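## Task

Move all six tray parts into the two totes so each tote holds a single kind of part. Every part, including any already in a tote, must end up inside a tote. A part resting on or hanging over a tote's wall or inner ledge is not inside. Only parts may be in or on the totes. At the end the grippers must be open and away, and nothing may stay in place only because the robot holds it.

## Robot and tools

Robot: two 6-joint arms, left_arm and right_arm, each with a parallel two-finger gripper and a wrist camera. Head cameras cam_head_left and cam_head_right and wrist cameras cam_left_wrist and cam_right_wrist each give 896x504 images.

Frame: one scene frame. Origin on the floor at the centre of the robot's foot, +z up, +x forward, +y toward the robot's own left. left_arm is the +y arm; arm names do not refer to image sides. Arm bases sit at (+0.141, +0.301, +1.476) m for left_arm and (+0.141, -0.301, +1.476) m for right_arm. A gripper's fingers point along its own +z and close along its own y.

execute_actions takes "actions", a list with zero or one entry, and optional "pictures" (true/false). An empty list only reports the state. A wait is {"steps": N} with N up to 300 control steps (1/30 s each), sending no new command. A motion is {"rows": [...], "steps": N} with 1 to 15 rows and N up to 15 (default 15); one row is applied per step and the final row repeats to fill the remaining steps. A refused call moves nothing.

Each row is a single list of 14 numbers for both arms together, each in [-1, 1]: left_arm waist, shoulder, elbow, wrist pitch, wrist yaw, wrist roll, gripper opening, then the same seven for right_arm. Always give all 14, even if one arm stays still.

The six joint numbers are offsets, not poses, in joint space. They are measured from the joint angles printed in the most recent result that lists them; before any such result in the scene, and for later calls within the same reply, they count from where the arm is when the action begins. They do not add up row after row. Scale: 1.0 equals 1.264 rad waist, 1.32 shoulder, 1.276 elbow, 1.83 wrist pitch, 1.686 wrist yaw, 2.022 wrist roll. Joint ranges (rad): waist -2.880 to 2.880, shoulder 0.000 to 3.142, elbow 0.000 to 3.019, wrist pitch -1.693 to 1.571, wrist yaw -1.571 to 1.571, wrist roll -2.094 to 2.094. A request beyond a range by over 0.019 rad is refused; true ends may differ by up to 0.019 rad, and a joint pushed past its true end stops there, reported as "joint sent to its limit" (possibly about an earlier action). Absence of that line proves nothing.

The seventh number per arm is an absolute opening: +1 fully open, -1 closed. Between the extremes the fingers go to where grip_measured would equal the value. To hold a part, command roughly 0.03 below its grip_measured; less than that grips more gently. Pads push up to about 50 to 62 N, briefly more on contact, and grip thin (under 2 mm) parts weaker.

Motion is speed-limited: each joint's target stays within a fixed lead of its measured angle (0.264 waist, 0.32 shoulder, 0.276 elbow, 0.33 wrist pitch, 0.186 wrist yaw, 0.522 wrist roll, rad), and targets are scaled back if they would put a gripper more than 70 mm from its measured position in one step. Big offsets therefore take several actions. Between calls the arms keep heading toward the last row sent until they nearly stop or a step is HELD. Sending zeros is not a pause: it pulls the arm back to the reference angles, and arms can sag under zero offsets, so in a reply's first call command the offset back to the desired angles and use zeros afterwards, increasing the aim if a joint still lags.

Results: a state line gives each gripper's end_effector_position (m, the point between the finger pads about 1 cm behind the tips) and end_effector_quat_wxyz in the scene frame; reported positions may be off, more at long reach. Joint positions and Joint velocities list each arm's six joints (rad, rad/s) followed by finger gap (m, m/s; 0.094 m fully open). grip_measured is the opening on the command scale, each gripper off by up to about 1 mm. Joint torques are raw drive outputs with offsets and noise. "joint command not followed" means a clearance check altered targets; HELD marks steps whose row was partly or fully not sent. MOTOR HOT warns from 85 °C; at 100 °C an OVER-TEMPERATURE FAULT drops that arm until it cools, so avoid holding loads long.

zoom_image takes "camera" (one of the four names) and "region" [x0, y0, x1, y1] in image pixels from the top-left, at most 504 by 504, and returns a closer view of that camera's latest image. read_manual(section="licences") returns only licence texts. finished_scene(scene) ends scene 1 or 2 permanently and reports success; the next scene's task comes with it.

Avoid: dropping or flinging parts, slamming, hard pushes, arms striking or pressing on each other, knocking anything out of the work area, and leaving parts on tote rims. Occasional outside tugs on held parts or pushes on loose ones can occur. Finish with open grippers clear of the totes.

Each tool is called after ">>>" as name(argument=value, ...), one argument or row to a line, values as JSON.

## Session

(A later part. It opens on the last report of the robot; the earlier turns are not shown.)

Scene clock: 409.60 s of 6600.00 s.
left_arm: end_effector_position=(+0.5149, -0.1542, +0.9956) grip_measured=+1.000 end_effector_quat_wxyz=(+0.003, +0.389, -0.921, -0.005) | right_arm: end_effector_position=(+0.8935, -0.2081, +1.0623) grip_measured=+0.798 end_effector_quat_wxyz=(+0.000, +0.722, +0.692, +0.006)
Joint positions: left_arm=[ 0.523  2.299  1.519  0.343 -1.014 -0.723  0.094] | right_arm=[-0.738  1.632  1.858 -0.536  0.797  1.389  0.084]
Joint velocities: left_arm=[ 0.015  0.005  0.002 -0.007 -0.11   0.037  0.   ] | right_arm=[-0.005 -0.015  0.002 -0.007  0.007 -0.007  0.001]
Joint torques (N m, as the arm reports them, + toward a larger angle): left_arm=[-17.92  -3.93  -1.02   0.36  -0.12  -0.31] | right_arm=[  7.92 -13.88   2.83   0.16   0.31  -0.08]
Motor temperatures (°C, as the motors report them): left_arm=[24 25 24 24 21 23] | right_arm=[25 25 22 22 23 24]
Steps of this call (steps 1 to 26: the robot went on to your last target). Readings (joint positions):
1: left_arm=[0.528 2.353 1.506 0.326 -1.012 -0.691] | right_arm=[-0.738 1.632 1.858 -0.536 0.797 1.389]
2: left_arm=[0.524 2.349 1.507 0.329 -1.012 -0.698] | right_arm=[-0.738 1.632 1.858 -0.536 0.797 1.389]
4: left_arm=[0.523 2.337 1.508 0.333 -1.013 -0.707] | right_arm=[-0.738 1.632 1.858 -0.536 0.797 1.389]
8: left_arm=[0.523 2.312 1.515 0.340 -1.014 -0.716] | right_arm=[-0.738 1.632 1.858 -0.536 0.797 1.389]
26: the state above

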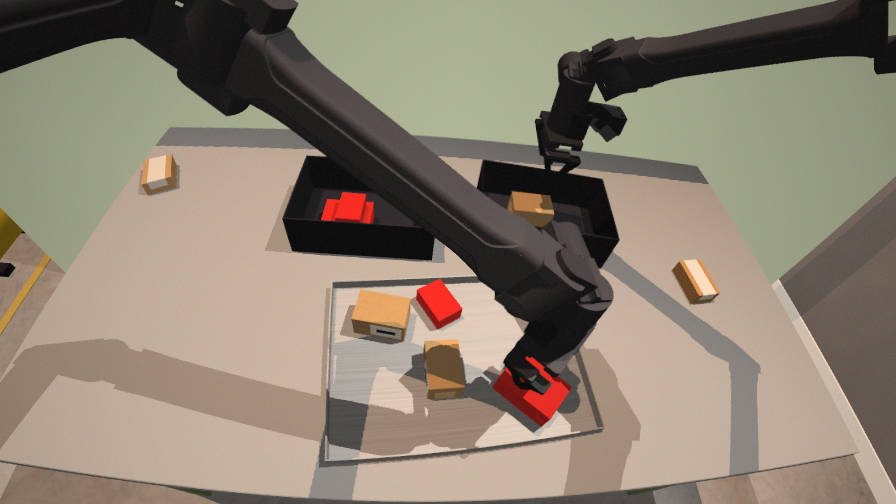

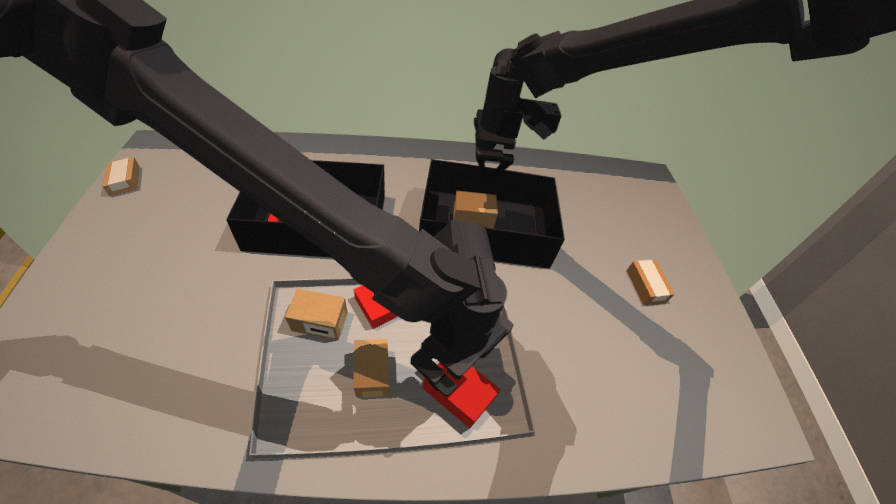

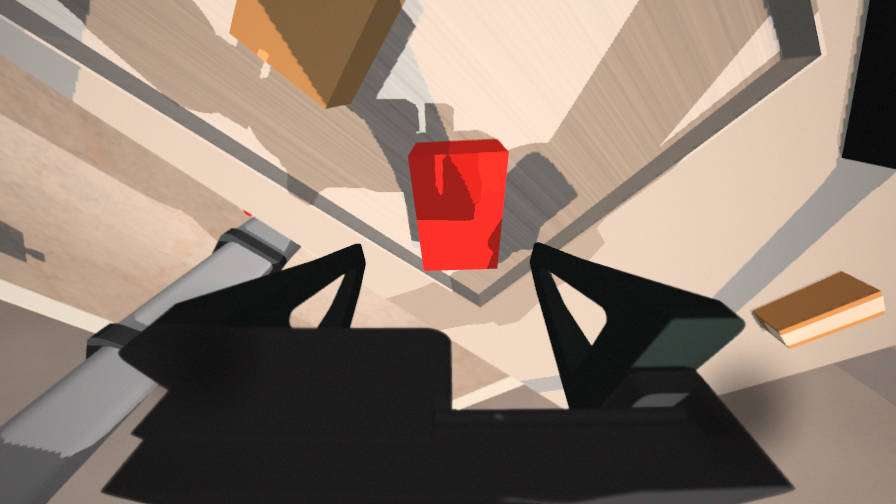

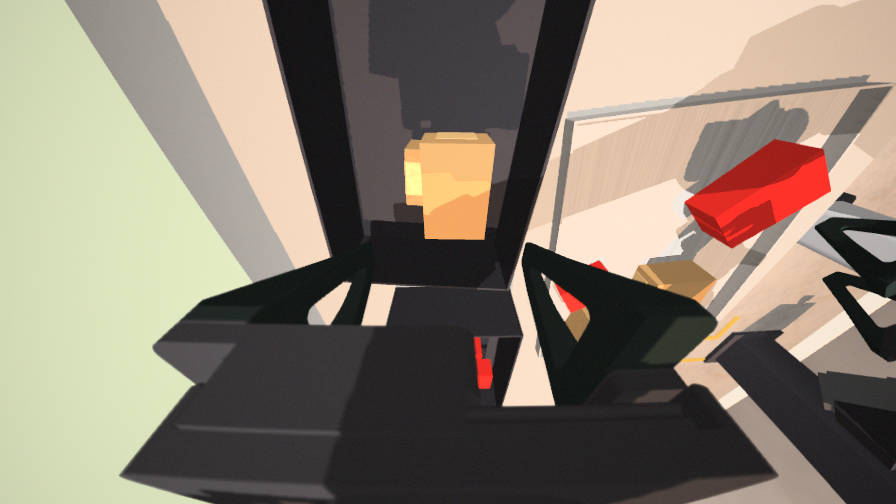

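>>> execute_actions(
  actions=[
    {"rows": [[0.005,0.0085,0.012,0,0.0033,0.0024,1.0,-0.0063,-0.0065,-0.0006,-0.0035,-0.004,0,0.8],[0.01,0.017,0.024,0.0005,0.0066,0.0049,1.0,-0.0125,-0.013,-0.0012,-0.007,-0.008,0,0.8],[0.015,0.025,0.036,0.0007,0.01,0.0073,1.0,-0.0188,-0.0195,-0.0018,-0.0105,-0.012,0,0.8],[0.02,0.034,0.048,0.0009,0.013,0.0097,1.0,-0.025,-0.026,-0.0023,-0.014,-0.016,0,0.8],[0.025,0.042,0.06,0.0011,0.0165,0.0122,1.0,-0.0313,-0.0325,-0.0029,-0.0175,-0.02,0,0.8],[0.03,0.051,0.072,0.0014,0.02,0.0146,1.0,-0.0376,-0.039,-0.0035,-0.021,-0.024,0,0.8],[0.035,0.059,0.084,0.0016,0.023,0.017,1.0,-0.0439,-0.0455,-0.0041,-0.0245,-0.028,0,0.8],[0.04,0.068,0.096,0.0018,0.0265,0.0195,1.0,-0.05,-0.052,-0.0047,-0.028,-0.032,0,0.8],[0.045,0.076,0.108,0.002,0.03,0.022,1.0,-0.0564,-0.0585,-0.0053,-0.0315,-0.036,0,0.8],[0.05,0.085,0.12,0.0023,0.033,0.0243,1.0,-0.0627,-0.065,-0.0058,-0.035,-0.04,0,0.8],[0.055,0.093,0.132,0.0025,0.0364,0.0268,1.0,-0.069,-0.0715,-0.0064,-0.0385,-0.044,0,0.8],[0.0593,0.1015,0.1442,0.0027,0.0397,0.0292,1.0,-0.0752,-0.078,-0.007,-0.042,-0.048,0,0.8]], "steps": 15},
  ],
)

>>> execute_actions(
  actions=[
    {"steps": 12},
  ],
)

Scene clock: 432.37 s of 6600.00 s.
left_arm: end_effector_position=(+0.5160, -0.1801, +0.9418) grip_measured=+1.000 end_effector_quat_wxyz=(+0.001, +0.397, -0.918, +0.007) | right_arm: end_effector_position=(+0.8913, -0.2659, +1.0576) grip_measured=+0.798 end_effector_quat_wxyz=(-0.009, +0.726, +0.687, -0.002)
Joint positions: left_arm=[ 0.571  2.427  1.698  0.343 -0.949 -0.688  0.094] | right_arm=[-0.819  1.569  1.851 -0.602  0.723  1.389  0.084]
Joint velocities: left_arm=[ 0.19   0.132  0.022 -0.007  0.022 -0.022  0.   ] | right_arm=[-0.19  -0.278 -0.012 -0.037 -0.037  0.022 -0.001]
Joint torques (N m, as the arm reports them, + toward a larger angle): left_arm=[-16.74  -4.16  -0.7   -0.04   0.03   0.03] | right_arm=[  7.16 -16.2    3.02   0.06  -0.1   -0.09]
Motor temperatures (°C, as the motors report them): left_arm=[26 24 23 24 21 23] | right_arm=[24 25 21 22 23 24]
Steps of this call (steps 1 to 15: the robot went on to your last target; steps 16 to 90: nothing new was sent; then 19.27 s passed at rest; steps 91 to 105: all 15 steps of this action). Readings (joint positions):
91: left_arm=[0.523 2.299 1.520 0.343 -1.013 -0.723] | right_arm=[-0.738 1.632 1.858 -0.536 0.797 1.389]
92: left_arm=[0.523 2.302 1.525 0.343 -1.010 -0.723] | right_arm=[-0.738 1.632 1.858 -0.537 0.793 1.389]
94: left_arm=[0.523 2.314 1.548 0.343 -1.000 -0.722] | right_arm=[-0.739 1.631 1.858 -0.542 0.781 1.389]
98: left_arm=[0.528 2.353 1.614 0.343 -0.977 -0.713] | right_arm=[-0.754 1.624 1.857 -0.566 0.753 1.389]
105: the state above

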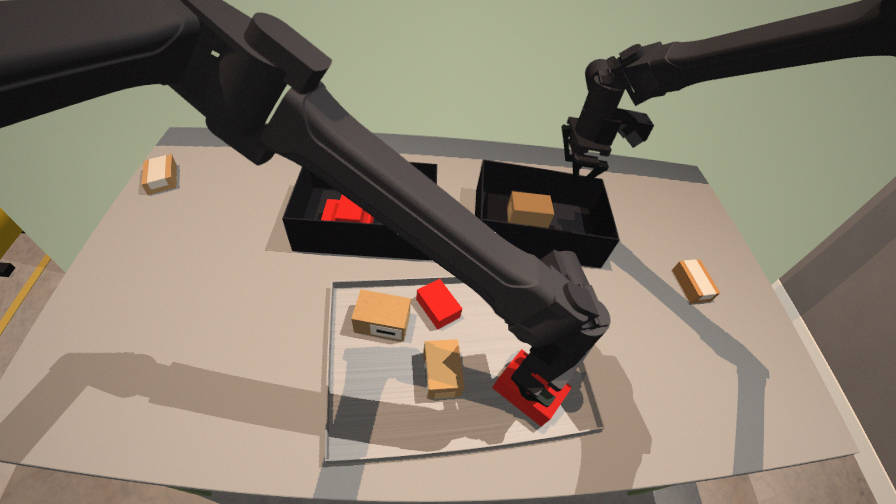

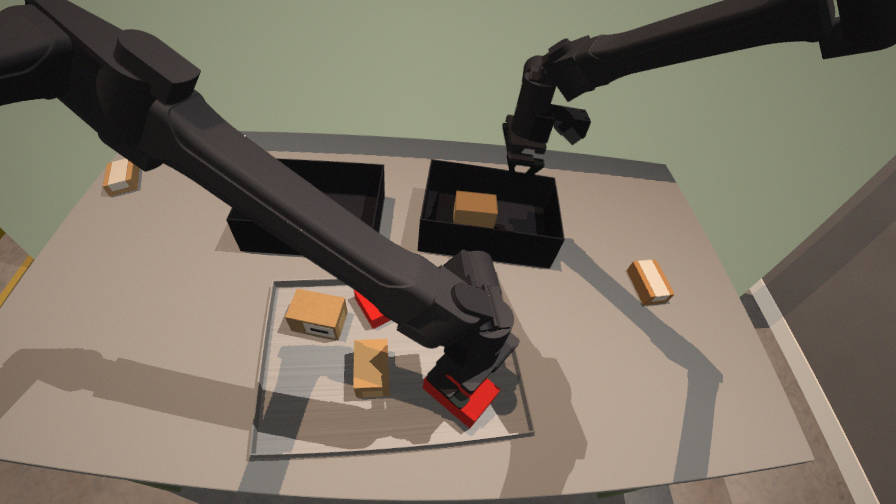

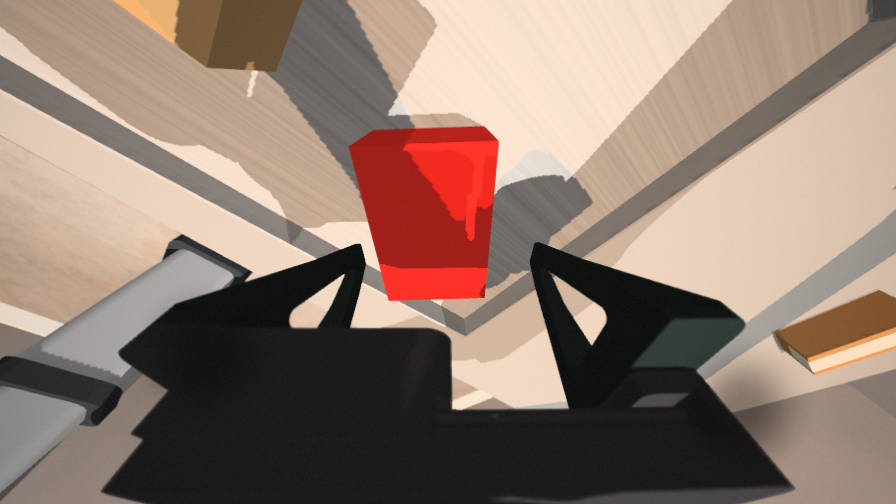

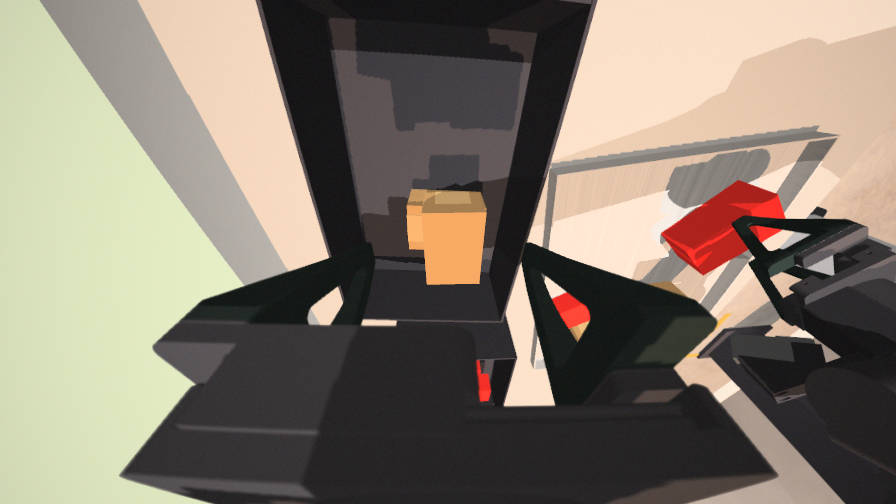

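Scene clock: 432.77 s of 6600.00 s.
left_arm: end_effector_position=(+0.5047, -0.1722, +0.9294) grip_measured=+1.000 end_effector_quat_wxyz=(+0.004, +0.391, -0.920, -0.003) | right_arm: end_effector_position=(+0.9005, -0.2853, +1.0684) grip_measured=+0.798 end_effector_quat_wxyz=(+0.001, +0.733, +0.680, +0.001)
Joint positions: left_arm=[ 0.59   2.439  1.698  0.343 -0.949 -0.68   0.094] | right_arm=[-0.827  1.538  1.851 -0.604  0.721  1.389  0.084]
Joint velocities: left_arm=[ 0.005 -0.015  0.017 -0.012 -0.051 -0.051  0.   ] | right_arm=[-0.005 -0.005 -0.002 -0.002 -0.022 -0.022 -0.   ]
Joint torques (N m, as the arm reports them, + toward a larger angle): left_arm=[-17.13  -4.46  -0.79  -0.11   0.02   0.04] | right_arm=[  6.02 -16.3    3.18   0.06  -0.01  -0.08]
Motor temperatures (°C, as the motors report them): left_arm=[26 24 23 24 21 23] | right_arm=[24 25 21 22 23 24]
Steps of this call (steps 1 to 12: the robot went on to your last target). Readings (joint positions):
1: left_arm=[0.577 2.431 1.698 0.343 -0.949 -0.686] | right_arm=[-0.824 1.560 1.851 -0.602 0.723 1.389]
2: left_arm=[0.582 2.434 1.698 0.343 -0.949 -0.685] | right_arm=[-0.827 1.553 1.851 -0.602 0.723 1.389]
4: left_arm=[0.589 2.438 1.698 0.343 -0.949 -0.683] | right_arm=[-0.827 1.542 1.851 -0.602 0.723 1.389]
8: left_arm=[0.590 2.439 1.698 0.343 -0.949 -0.681] | right_arm=[-0.827 1.538 1.851 -0.602 0.722 1.389]
12: the state above

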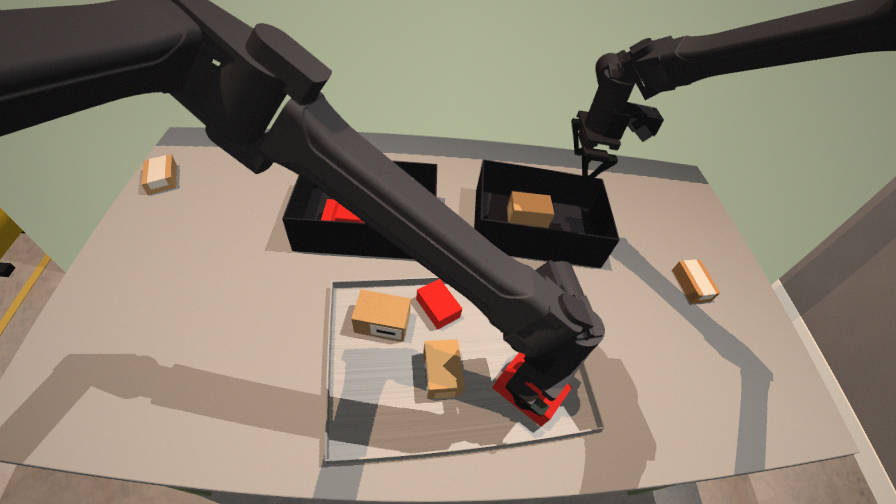

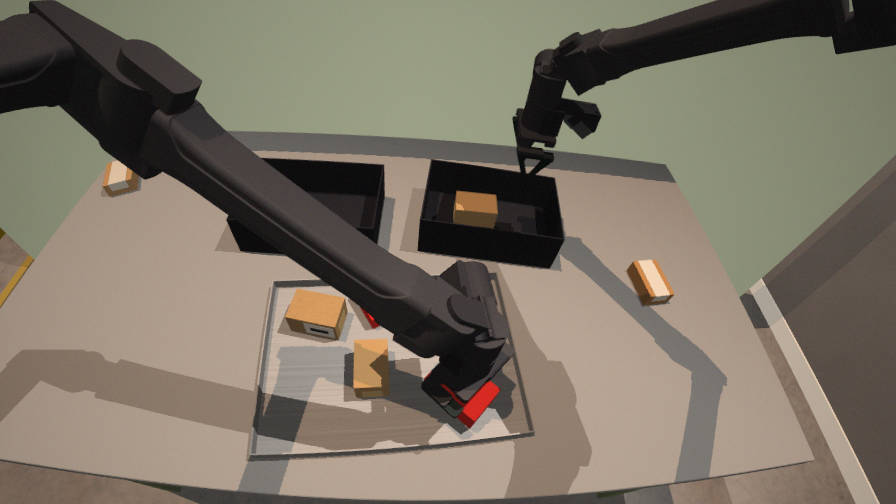

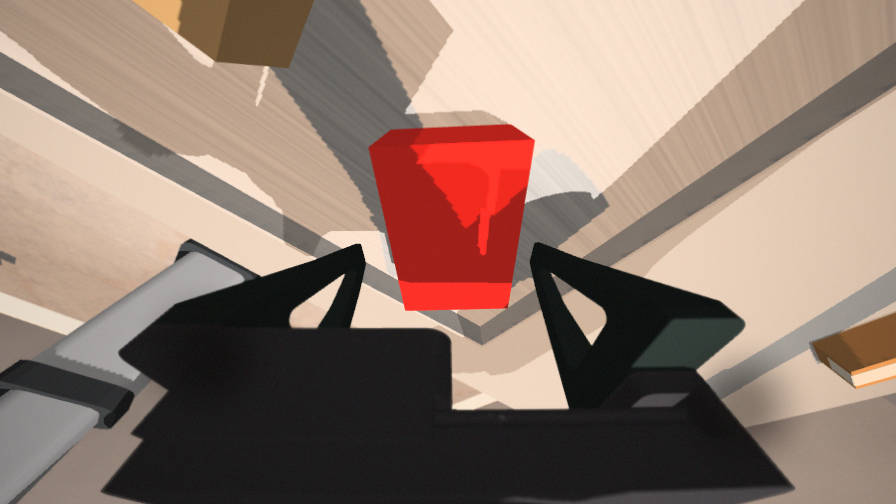

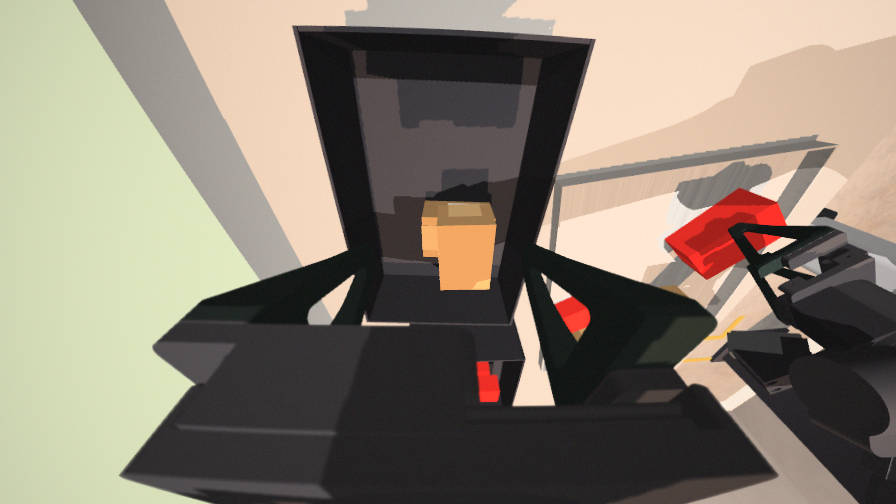

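>>> execute_actions(
  actions=[
    {"rows": [[0.004,0.005,0.01,-0.001,0.0025,-0.001,1.0,0,0,0,0,0,0,0.8],[0.008,0.01,0.02,-0.0025,0.005,-0.002,1.0,0,0,0,0,0,0,0.8],[0.012,0.015,0.03,-0.004,0.0075,-0.0035,1.0,0,0,0,0,0,0,0.8],[0.016,0.02,0.04,-0.005,0.01,-0.005,1.0,0,0,0,0,0,0,0.8],[0.02,0.025,0.05,-0.0065,0.0125,-0.006,1.0,0,0,0,0,0,0,0.8],[0.024,0.03,0.06,-0.008,0.015,-0.007,1.0,0,0,0,0,0,0,0.8],[0.028,0.035,0.07,-0.009,0.0175,-0.008,1.0,0,0,0,0,0,0,0.8],[0.031,0.039,0.078,-0.01,0.0195,-0.009,1.0,0,0,0,0,0,0,0.8],[0.034,0.0424,0.0854,-0.011,0.0214,-0.01,1.0,0,0,0,0,0,0,0.8]], "steps": 15},
  ],
  pictures=false,
)

>>> zoom_image(
  camera="cam_right_wrist",
  region=[270, 0, 620, 330],
)

>>> execute_actions(
  actions=[
    {"steps": 8},
  ],
)

Scene clock: 441.30 s of 6600.00 s.
left_arm: end_effector_position=(+0.5212, -0.1813, +0.9050) grip_measured=+1.000 end_effector_quat_wxyz=(-0.005, +0.414, -0.910, +0.008) | right_arm: end_effector_position=(+0.9005, -0.2853, +1.0684) grip_measured=+0.798 end_effector_quat_wxyz=(+0.001, +0.733, +0.680, +0.001)
Joint positions: left_arm=[ 0.61   2.489  1.801  0.34  -0.915 -0.683  0.094] | right_arm=[-0.827  1.538  1.851 -0.604  0.721  1.389  0.084]
Joint velocities: left_arm=[ 0.063 -0.005  0.002 -0.007 -0.007 -0.081  0.   ] | right_arm=[-0.005 -0.005 -0.002 -0.012 -0.066  0.051 -0.   ]
Joint torques (N m, as the arm reports them, + toward a larger angle): left_arm=[-16.71  -3.63  -0.54  -1.     0.05  -0.3 ] | right_arm=[  6.18 -14.92   3.55   0.39   0.19  -0.07]
Motor temperatures (°C, as the motors report them): left_arm=[26 24 23 24 21 23] | right_arm=[24 25 21 22 23 24]
Steps of this call (steps 1 to 30: the robot went on to your last target; steps 31 to 90: nothing new was sent; then 5.03 s passed at rest; steps 91 to 105: all 15 steps of this action). Readings (joint positions):
91: left_arm=[0.590 2.439 1.699 0.343 -0.948 -0.679] | right_arm=[-0.827 1.538 1.851 -0.604 0.721 1.389]
92: left_arm=[0.590 2.440 1.702 0.343 -0.946 -0.679] | right_arm=[-0.827 1.538 1.851 -0.604 0.721 1.389]
94: left_arm=[0.590 2.448 1.720 0.343 -0.939 -0.679] | right_arm=[-0.827 1.538 1.851 -0.604 0.721 1.389]
98: left_arm=[0.592 2.471 1.772 0.343 -0.923 -0.680] | right_arm=[-0.827 1.538 1.851 -0.604 0.721 1.389]
105: the state above

Region (270, 0, 620, 330) of cam_right_wrist's 896x504 image, scaled by 1.440, with more detail than that image has; it fills the top 475 rows of this view, and the rest is white.

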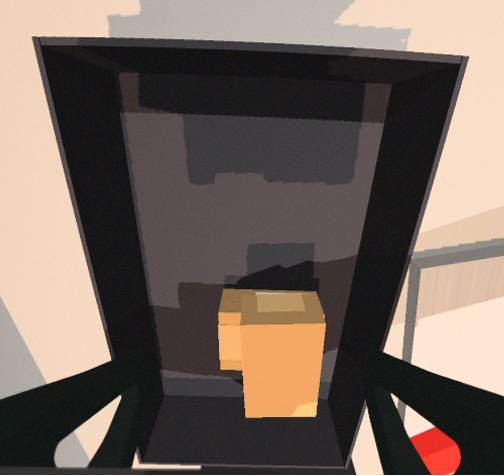

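Scene clock: 441.57 s of 6600.00 s.
left_arm: end_effector_position=(+0.5205, -0.1786, +0.9023) grip_measured=+1.000 end_effector_quat_wxyz=(-0.005, +0.415, -0.910, +0.006) | right_arm: end_effector_position=(+0.9005, -0.2853, +1.0684) grip_measured=+0.798 end_effector_quat_wxyz=(+0.001, +0.733, +0.680, +0.001)
Joint positions: left_arm=[ 0.615  2.489  1.801  0.34  -0.915 -0.684  0.094] | right_arm=[-0.827  1.538  1.851 -0.604  0.721  1.389  0.084]
Joint velocities: left_arm=[-0.005  0.005 -0.007  0.002  0.037 -0.007  0.   ] | right_arm=[-0.005  0.005 -0.007 -0.002 -0.066  0.066 -0.001]
Joint torques (N m, as the arm reports them, + toward a larger angle): left_arm=[-16.34  -3.73  -0.49  -0.99   0.05  -0.3 ] | right_arm=[  6.06 -14.9    3.58   0.39   0.18  -0.07]
Motor temperatures (°C, as the motors report them): left_arm=[26 24 23 24 21 23] | right_arm=[24 25 21 22 23 24]
Steps of this call (steps 1 to 8: the robot went on to your last target). Readings (joint positions):
1: left_arm=[0.612 2.489 1.801 0.340 -0.915 -0.684] | right_arm=[-0.827 1.538 1.851 -0.604 0.721 1.389]
2: left_arm=[0.614 2.489 1.801 0.340 -0.915 -0.684] | right_arm=[-0.827 1.538 1.851 -0.604 0.721 1.389]
4: left_arm=[0.615 2.489 1.801 0.340 -0.915 -0.684] | right_arm=[-0.827 1.538 1.851 -0.604 0.721 1.389]
8: the state above

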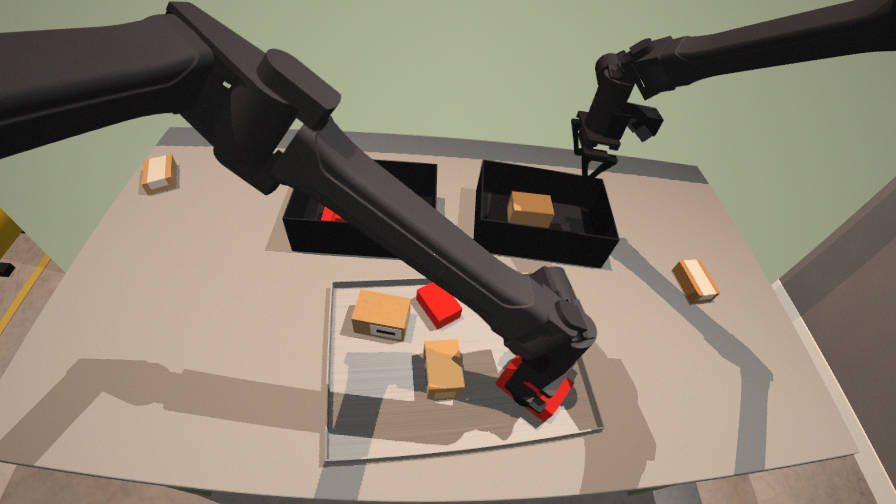

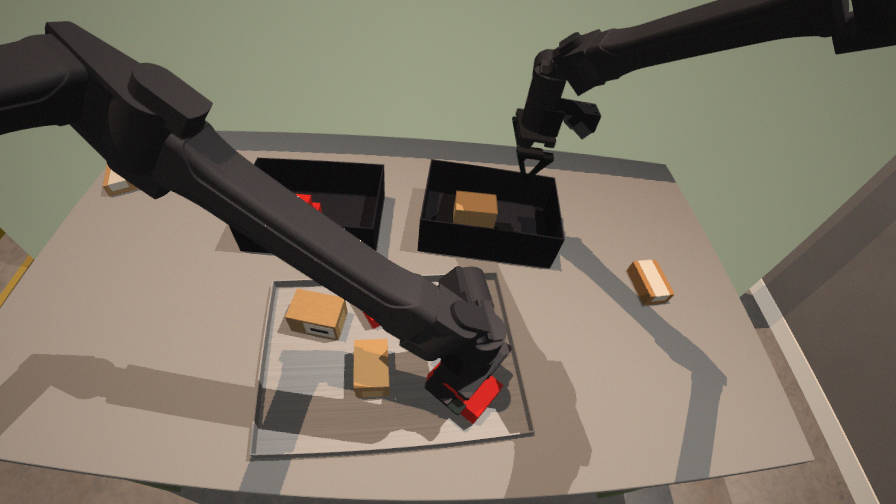

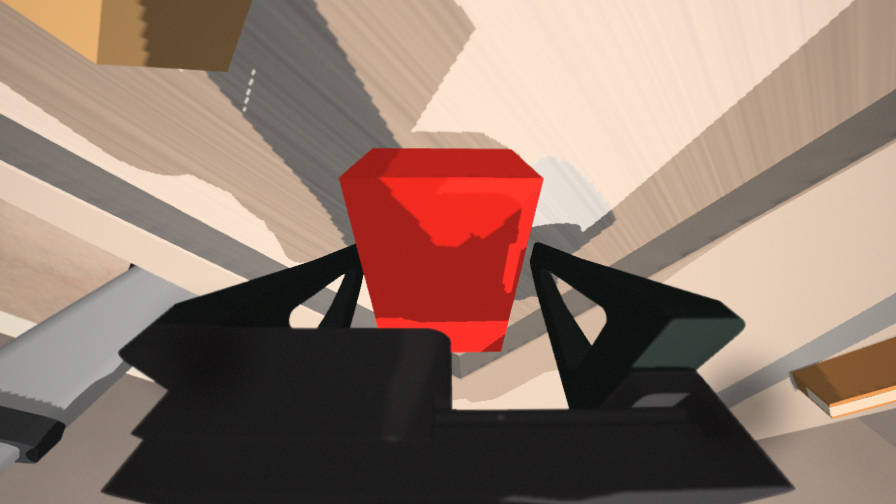

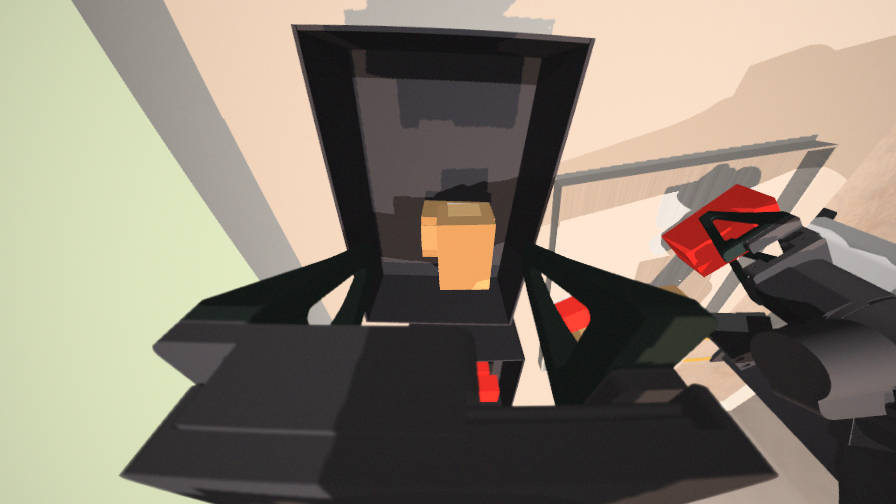

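>>> execute_actions(
  actions=[
    {"rows": [[0.005,0,0,0,0,0,1.0,0,0,0,0,0,0,0.8],[0.01,0,0,0,0,0,1.0,0,0,0,0,0,0,0.8],[0.015,0,0,0,0,0,1.0,0,0,0,0,0,0,0.8],[0.02,0,0,0,0,0,1.0,0,0,0,0,0,0,0.8],[0.02,0,0,0,0,0,1.0,0,0,0,0,0,0,0.8],[0.02,0,0,0,0,0,1.0,0,0,0,0,0,0,0.8],[0.02,0,0,0,0,0,1.0,0,0,0,0,0,0,0.8],[0.02,0,0,0,0,0,0.8,0,0,0,0,0,0,0.8],[0.02,0,0,0,0,0,0.65,0,0,0,0,0,0,0.8],[0.02,0,0,0,0,0,0.55,0,0,0,0,0,0,0.8],[0.02,0,0,0,0,0,0.46,0,0,0,0,0,0,0.8]], "steps": 15},
  ],
)

Scene clock: 450.53 s of 6600.00 s.
left_arm: end_effector_position=(+0.5205, -0.1782, +0.9021) grip_measured=+0.498 end_effector_quat_wxyz=(-0.006, +0.415, -0.910, +0.005) | right_arm: end_effector_position=(+0.9005, -0.2853, +1.0684) grip_measured=+0.798 end_effector_quat_wxyz=(+0.001, +0.733, +0.680, +0.001)
Joint positions: left_arm=[ 0.615  2.489  1.801  0.34  -0.916 -0.684  0.07 ] | right_arm=[-0.827  1.538  1.851 -0.604  0.721  1.389  0.084]
Joint velocities: left_arm=[ 0.005 -0.005 -0.002  0.007 -0.007 -0.081  0.   ] | right_arm=[-0.005 -0.005  0.007 -0.002 -0.022 -0.007  0.   ]
Joint torques (N m, as the arm reports them, + toward a larger angle): left_arm=[-15.95  -4.01  -1.02  -0.23   0.    -0.13] | right_arm=[  6.19 -15.05   3.57   0.41   0.18  -0.07]
Motor temperatures (°C, as the motors report them): left_arm=[26 24 23 24 21 23] | right_arm=[24 26 21 22 23 24]
Steps of this call (steps 1 to 15: the robot went on to your last target; steps 16 to 90: nothing new was sent; then 5.47 s passed at rest; steps 91 to 105: all 15 steps of this action). Readings (joint positions):
91: left_arm=[0.615 2.489 1.801 0.340 -0.915 -0.684] | right_arm=[-0.827 1.538 1.851 -0.604 0.721 1.389]
92: left_arm=[0.615 2.489 1.801 0.340 -0.915 -0.684] | right_arm=[-0.827 1.538 1.851 -0.604 0.721 1.389]
94: left_arm=[0.615 2.489 1.801 0.340 -0.915 -0.684] | right_arm=[-0.827 1.538 1.851 -0.604 0.721 1.389]
98: left_arm=[0.615 2.489 1.801 0.340 -0.915 -0.684] | right_arm=[-0.827 1.538 1.851 -0.604 0.721 1.389]
105: the state above

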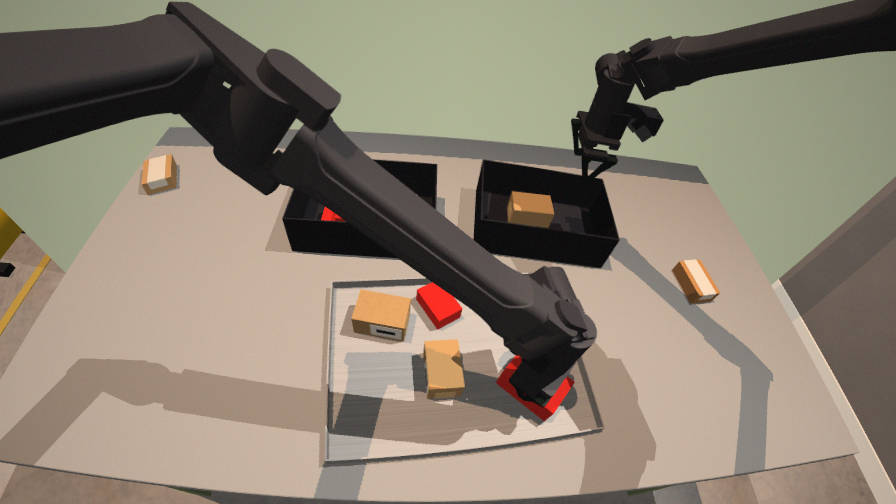

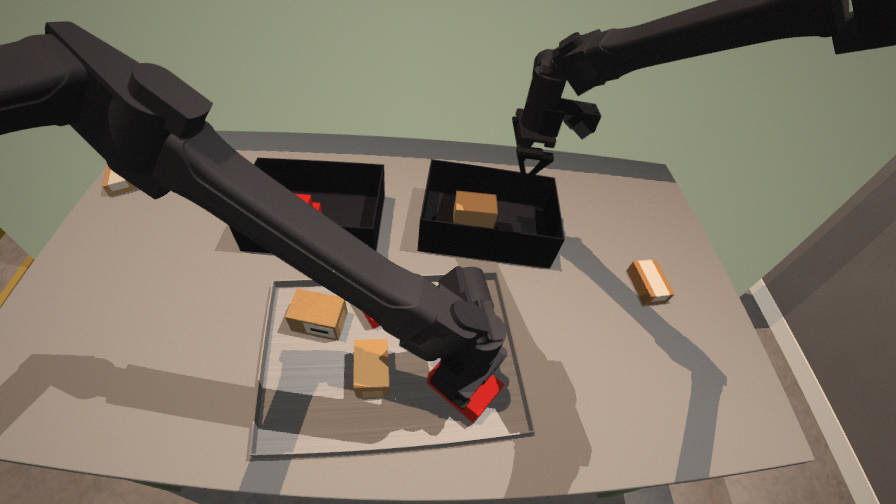

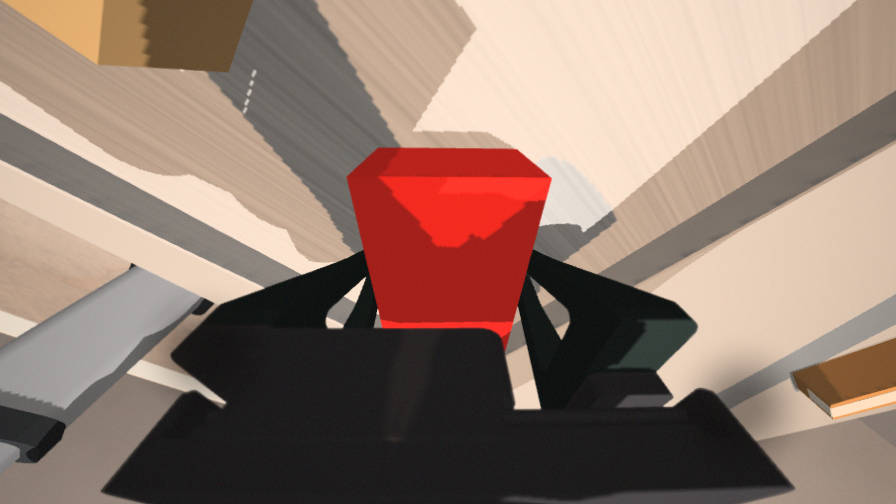

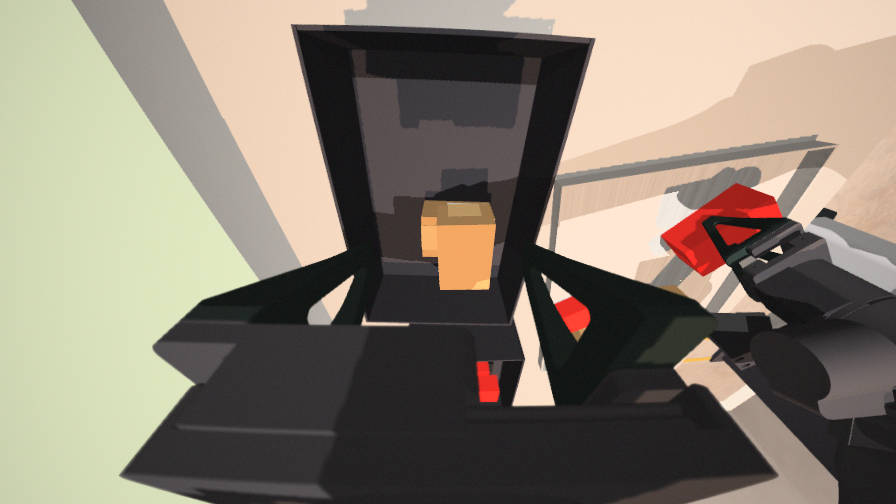

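>>> execute_actions(
  actions=[
    {"rows": [[-0.02,-0.012,-0.01,0,-0.008,0,0.46,0,0,0,0,0,-0.06,0.8],[-0.035,-0.026,-0.03,-0.002,-0.017,0,0.46,0,0,0,0,0,-0.12,0.8],[-0.05,-0.042,-0.055,-0.004,-0.027,-0.001,0.46,0,0,0,0,0,-0.18,0.8],[-0.065,-0.058,-0.08,-0.007,-0.037,-0.002,0.46,0,0,0,0,0,-0.24,0.8],[-0.08,-0.075,-0.105,-0.01,-0.047,-0.003,0.46,0,0,0,0,0,-0.3,0.8],[-0.095,-0.092,-0.13,-0.013,-0.057,-0.004,0.46,0,0,0,0,0,-0.36,0.8],[-0.108,-0.108,-0.155,-0.016,-0.067,-0.005,0.46,0,0,0,0,0,-0.42,0.8],[-0.12,-0.124,-0.18,-0.019,-0.077,-0.006,0.46,0,0,0,0,0,-0.48,0.8],[-0.132,-0.14,-0.203,-0.022,-0.086,-0.007,0.46,0,0,0,0,0,-0.54,0.8],[-0.143,-0.153,-0.224,-0.025,-0.094,-0.008,0.46,0,0,0,0,0,-0.6,0.8],[-0.143,-0.153,-0.224,-0.025,-0.094,-0.008,0.46,0,0,0,0,0,-0.66,0.8],[-0.143,-0.153,-0.224,-0.025,-0.094,-0.008,0.46,0,0,0,0,0,-0.72,0.8],[-0.143,-0.153,-0.224,-0.025,-0.094,-0.008,0.46,0,0,0,0,0,-0.78,0.8],[-0.143,-0.153,-0.224,-0.025,-0.094,-0.008,0.46,0,0,0,0,0,-0.84,0.8],[-0.143,-0.153,-0.224,-0.025,-0.094,-0.008,0.46,0,0,0,0,0,-0.9,0.8]], "steps": 15},
  ],
  pictures=false,
)

>>> execute_actions(
  actions=[
    {"steps": 6},
  ],
)

Scene clock: 474.23 s of 6600.00 s.
left_arm: end_effector_position=(+0.5177, -0.1538, +1.0022) grip_measured=+0.498 end_effector_quat_wxyz=(-0.002, +0.364, -0.931, -0.026) | right_arm: end_effector_position=(+0.9005, -0.2853, +1.0684) grip_measured=+0.798 end_effector_quat_wxyz=(+0.001, +0.212, +0.977, +0.000)
Joint positions: left_arm=[ 0.509  2.304  1.536  0.316 -1.072 -0.685  0.07 ] | right_arm=[-0.827  1.538  1.851 -0.604  0.721  0.169  0.084]
Joint velocities: left_arm=[-0.425 -0.259 -0.164 -0.085 -0.007  0.066 -0.001] | right_arm=[-0.005 -0.005  0.002 -0.017 -0.022 -2.923  0.   ]
Joint torques (N m, as the arm reports them, + toward a larger angle): left_arm=[-20.98  -4.25  -1.75  -0.95  -0.13  -0.29] | right_arm=[  6.19 -15.12   3.65   0.45   0.09  -0.07]
Motor temperatures (°C, as the motors report them): left_arm=[26 24 23 24 21 23] | right_arm=[24 26 22 22 23 24]
Steps of this call (steps 1 to 15: the robot went on to your last target; steps 16 to 90: nothing new was sent; then 20.20 s passed at rest; steps 91 to 105: all 15 steps of this action). Readings (joint positions):
91: left_arm=[0.615 2.489 1.801 0.340 -0.919 -0.684] | right_arm=[-0.827 1.538 1.851 -0.604 0.721 1.373]
92: left_arm=[0.615 2.487 1.799 0.340 -0.927 -0.684] | right_arm=[-0.827 1.538 1.851 -0.604 0.721 1.336]
94: left_arm=[0.612 2.470 1.769 0.340 -0.958 -0.684] | right_arm=[-0.827 1.538 1.851 -0.604 0.721 1.214]
98: left_arm=[0.591 2.403 1.660 0.336 -1.019 -0.684] | right_arm=[-0.827 1.538 1.851 -0.604 0.721 0.856]
105: the state above

Scene clock: 474.43 s of 6600.00 s.
left_arm: end_effector_position=(+0.5321, -0.1770, +1.0373) grip_measured=+0.498 end_effector_quat_wxyz=(-0.007, +0.363, -0.932, +0.002) | right_arm: end_effector_position=(+0.9005, -0.2853, +1.0684) grip_measured=+0.798 end_effector_quat_wxyz=(+0.002, -0.002, +1.000, -0.000)
Joint positions: left_arm=[ 0.452  2.286  1.532  0.314 -1.073 -0.685  0.07 ] | right_arm=[-0.827  1.538  1.851 -0.604  0.721 -0.261  0.084]
Joint velocities: left_arm=[-0.083 -0.005 -0.002 -0.012  0.081 -0.066 -0.001] | right_arm=[-0.005 -0.005  0.007 -0.037 -0.051 -1.106 -0.   ]
Joint torques (N m, as the arm reports them, + toward a larger angle): left_arm=[-18.59  -4.17  -1.89  -1.11  -0.1   -0.3 ] | right_arm=[  6.37 -14.96   3.72   0.42   0.05  -0.14]
Motor temperatures (°C, as the motors report them): left_arm=[26 24 23 24 21 23] | right_arm=[24 26 22 22 23 24]
Steps of this call (steps 1 to 6: the robot went on to your last target). Readings (joint positions):
1: left_arm=[0.495 2.297 1.533 0.314 -1.073 -0.685] | right_arm=[-0.827 1.538 1.851 -0.604 0.721 0.071]
2: left_arm=[0.483 2.292 1.532 0.314 -1.073 -0.685] | right_arm=[-0.827 1.538 1.851 -0.604 0.721 -0.024]
4: left_arm=[0.462 2.287 1.532 0.314 -1.073 -0.685] | right_arm=[-0.827 1.538 1.851 -0.604 0.721 -0.169]
6: the state above

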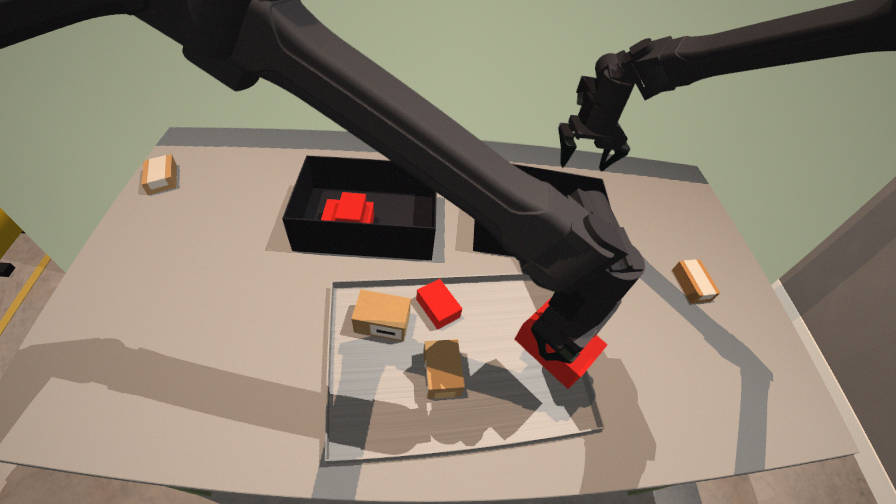

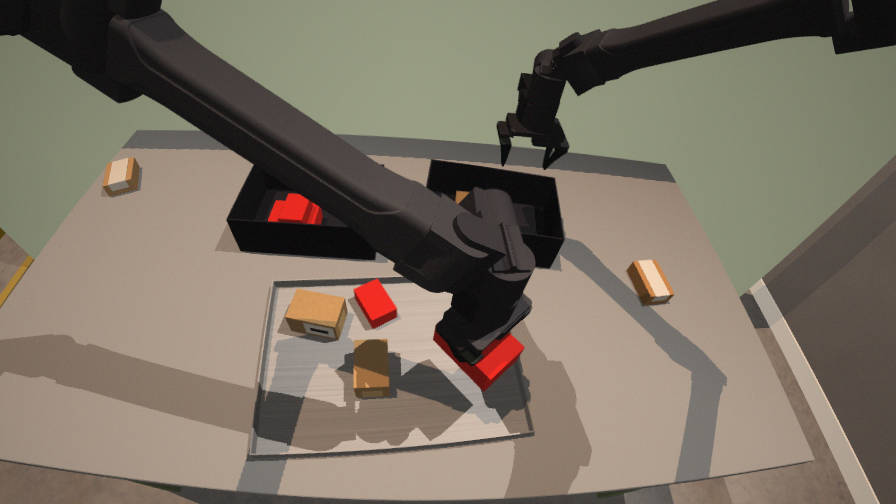

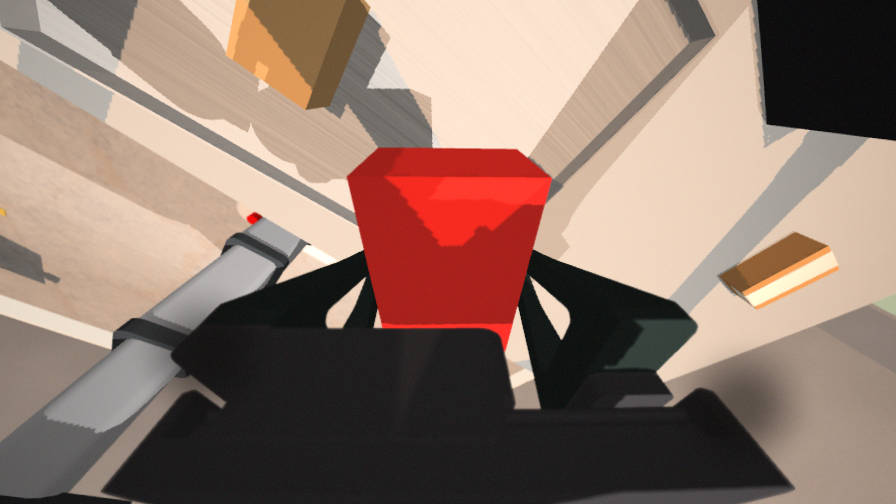

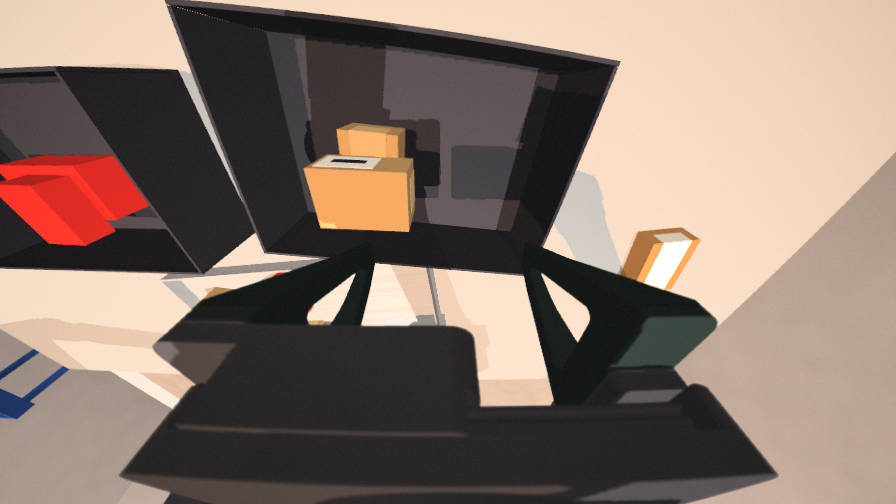

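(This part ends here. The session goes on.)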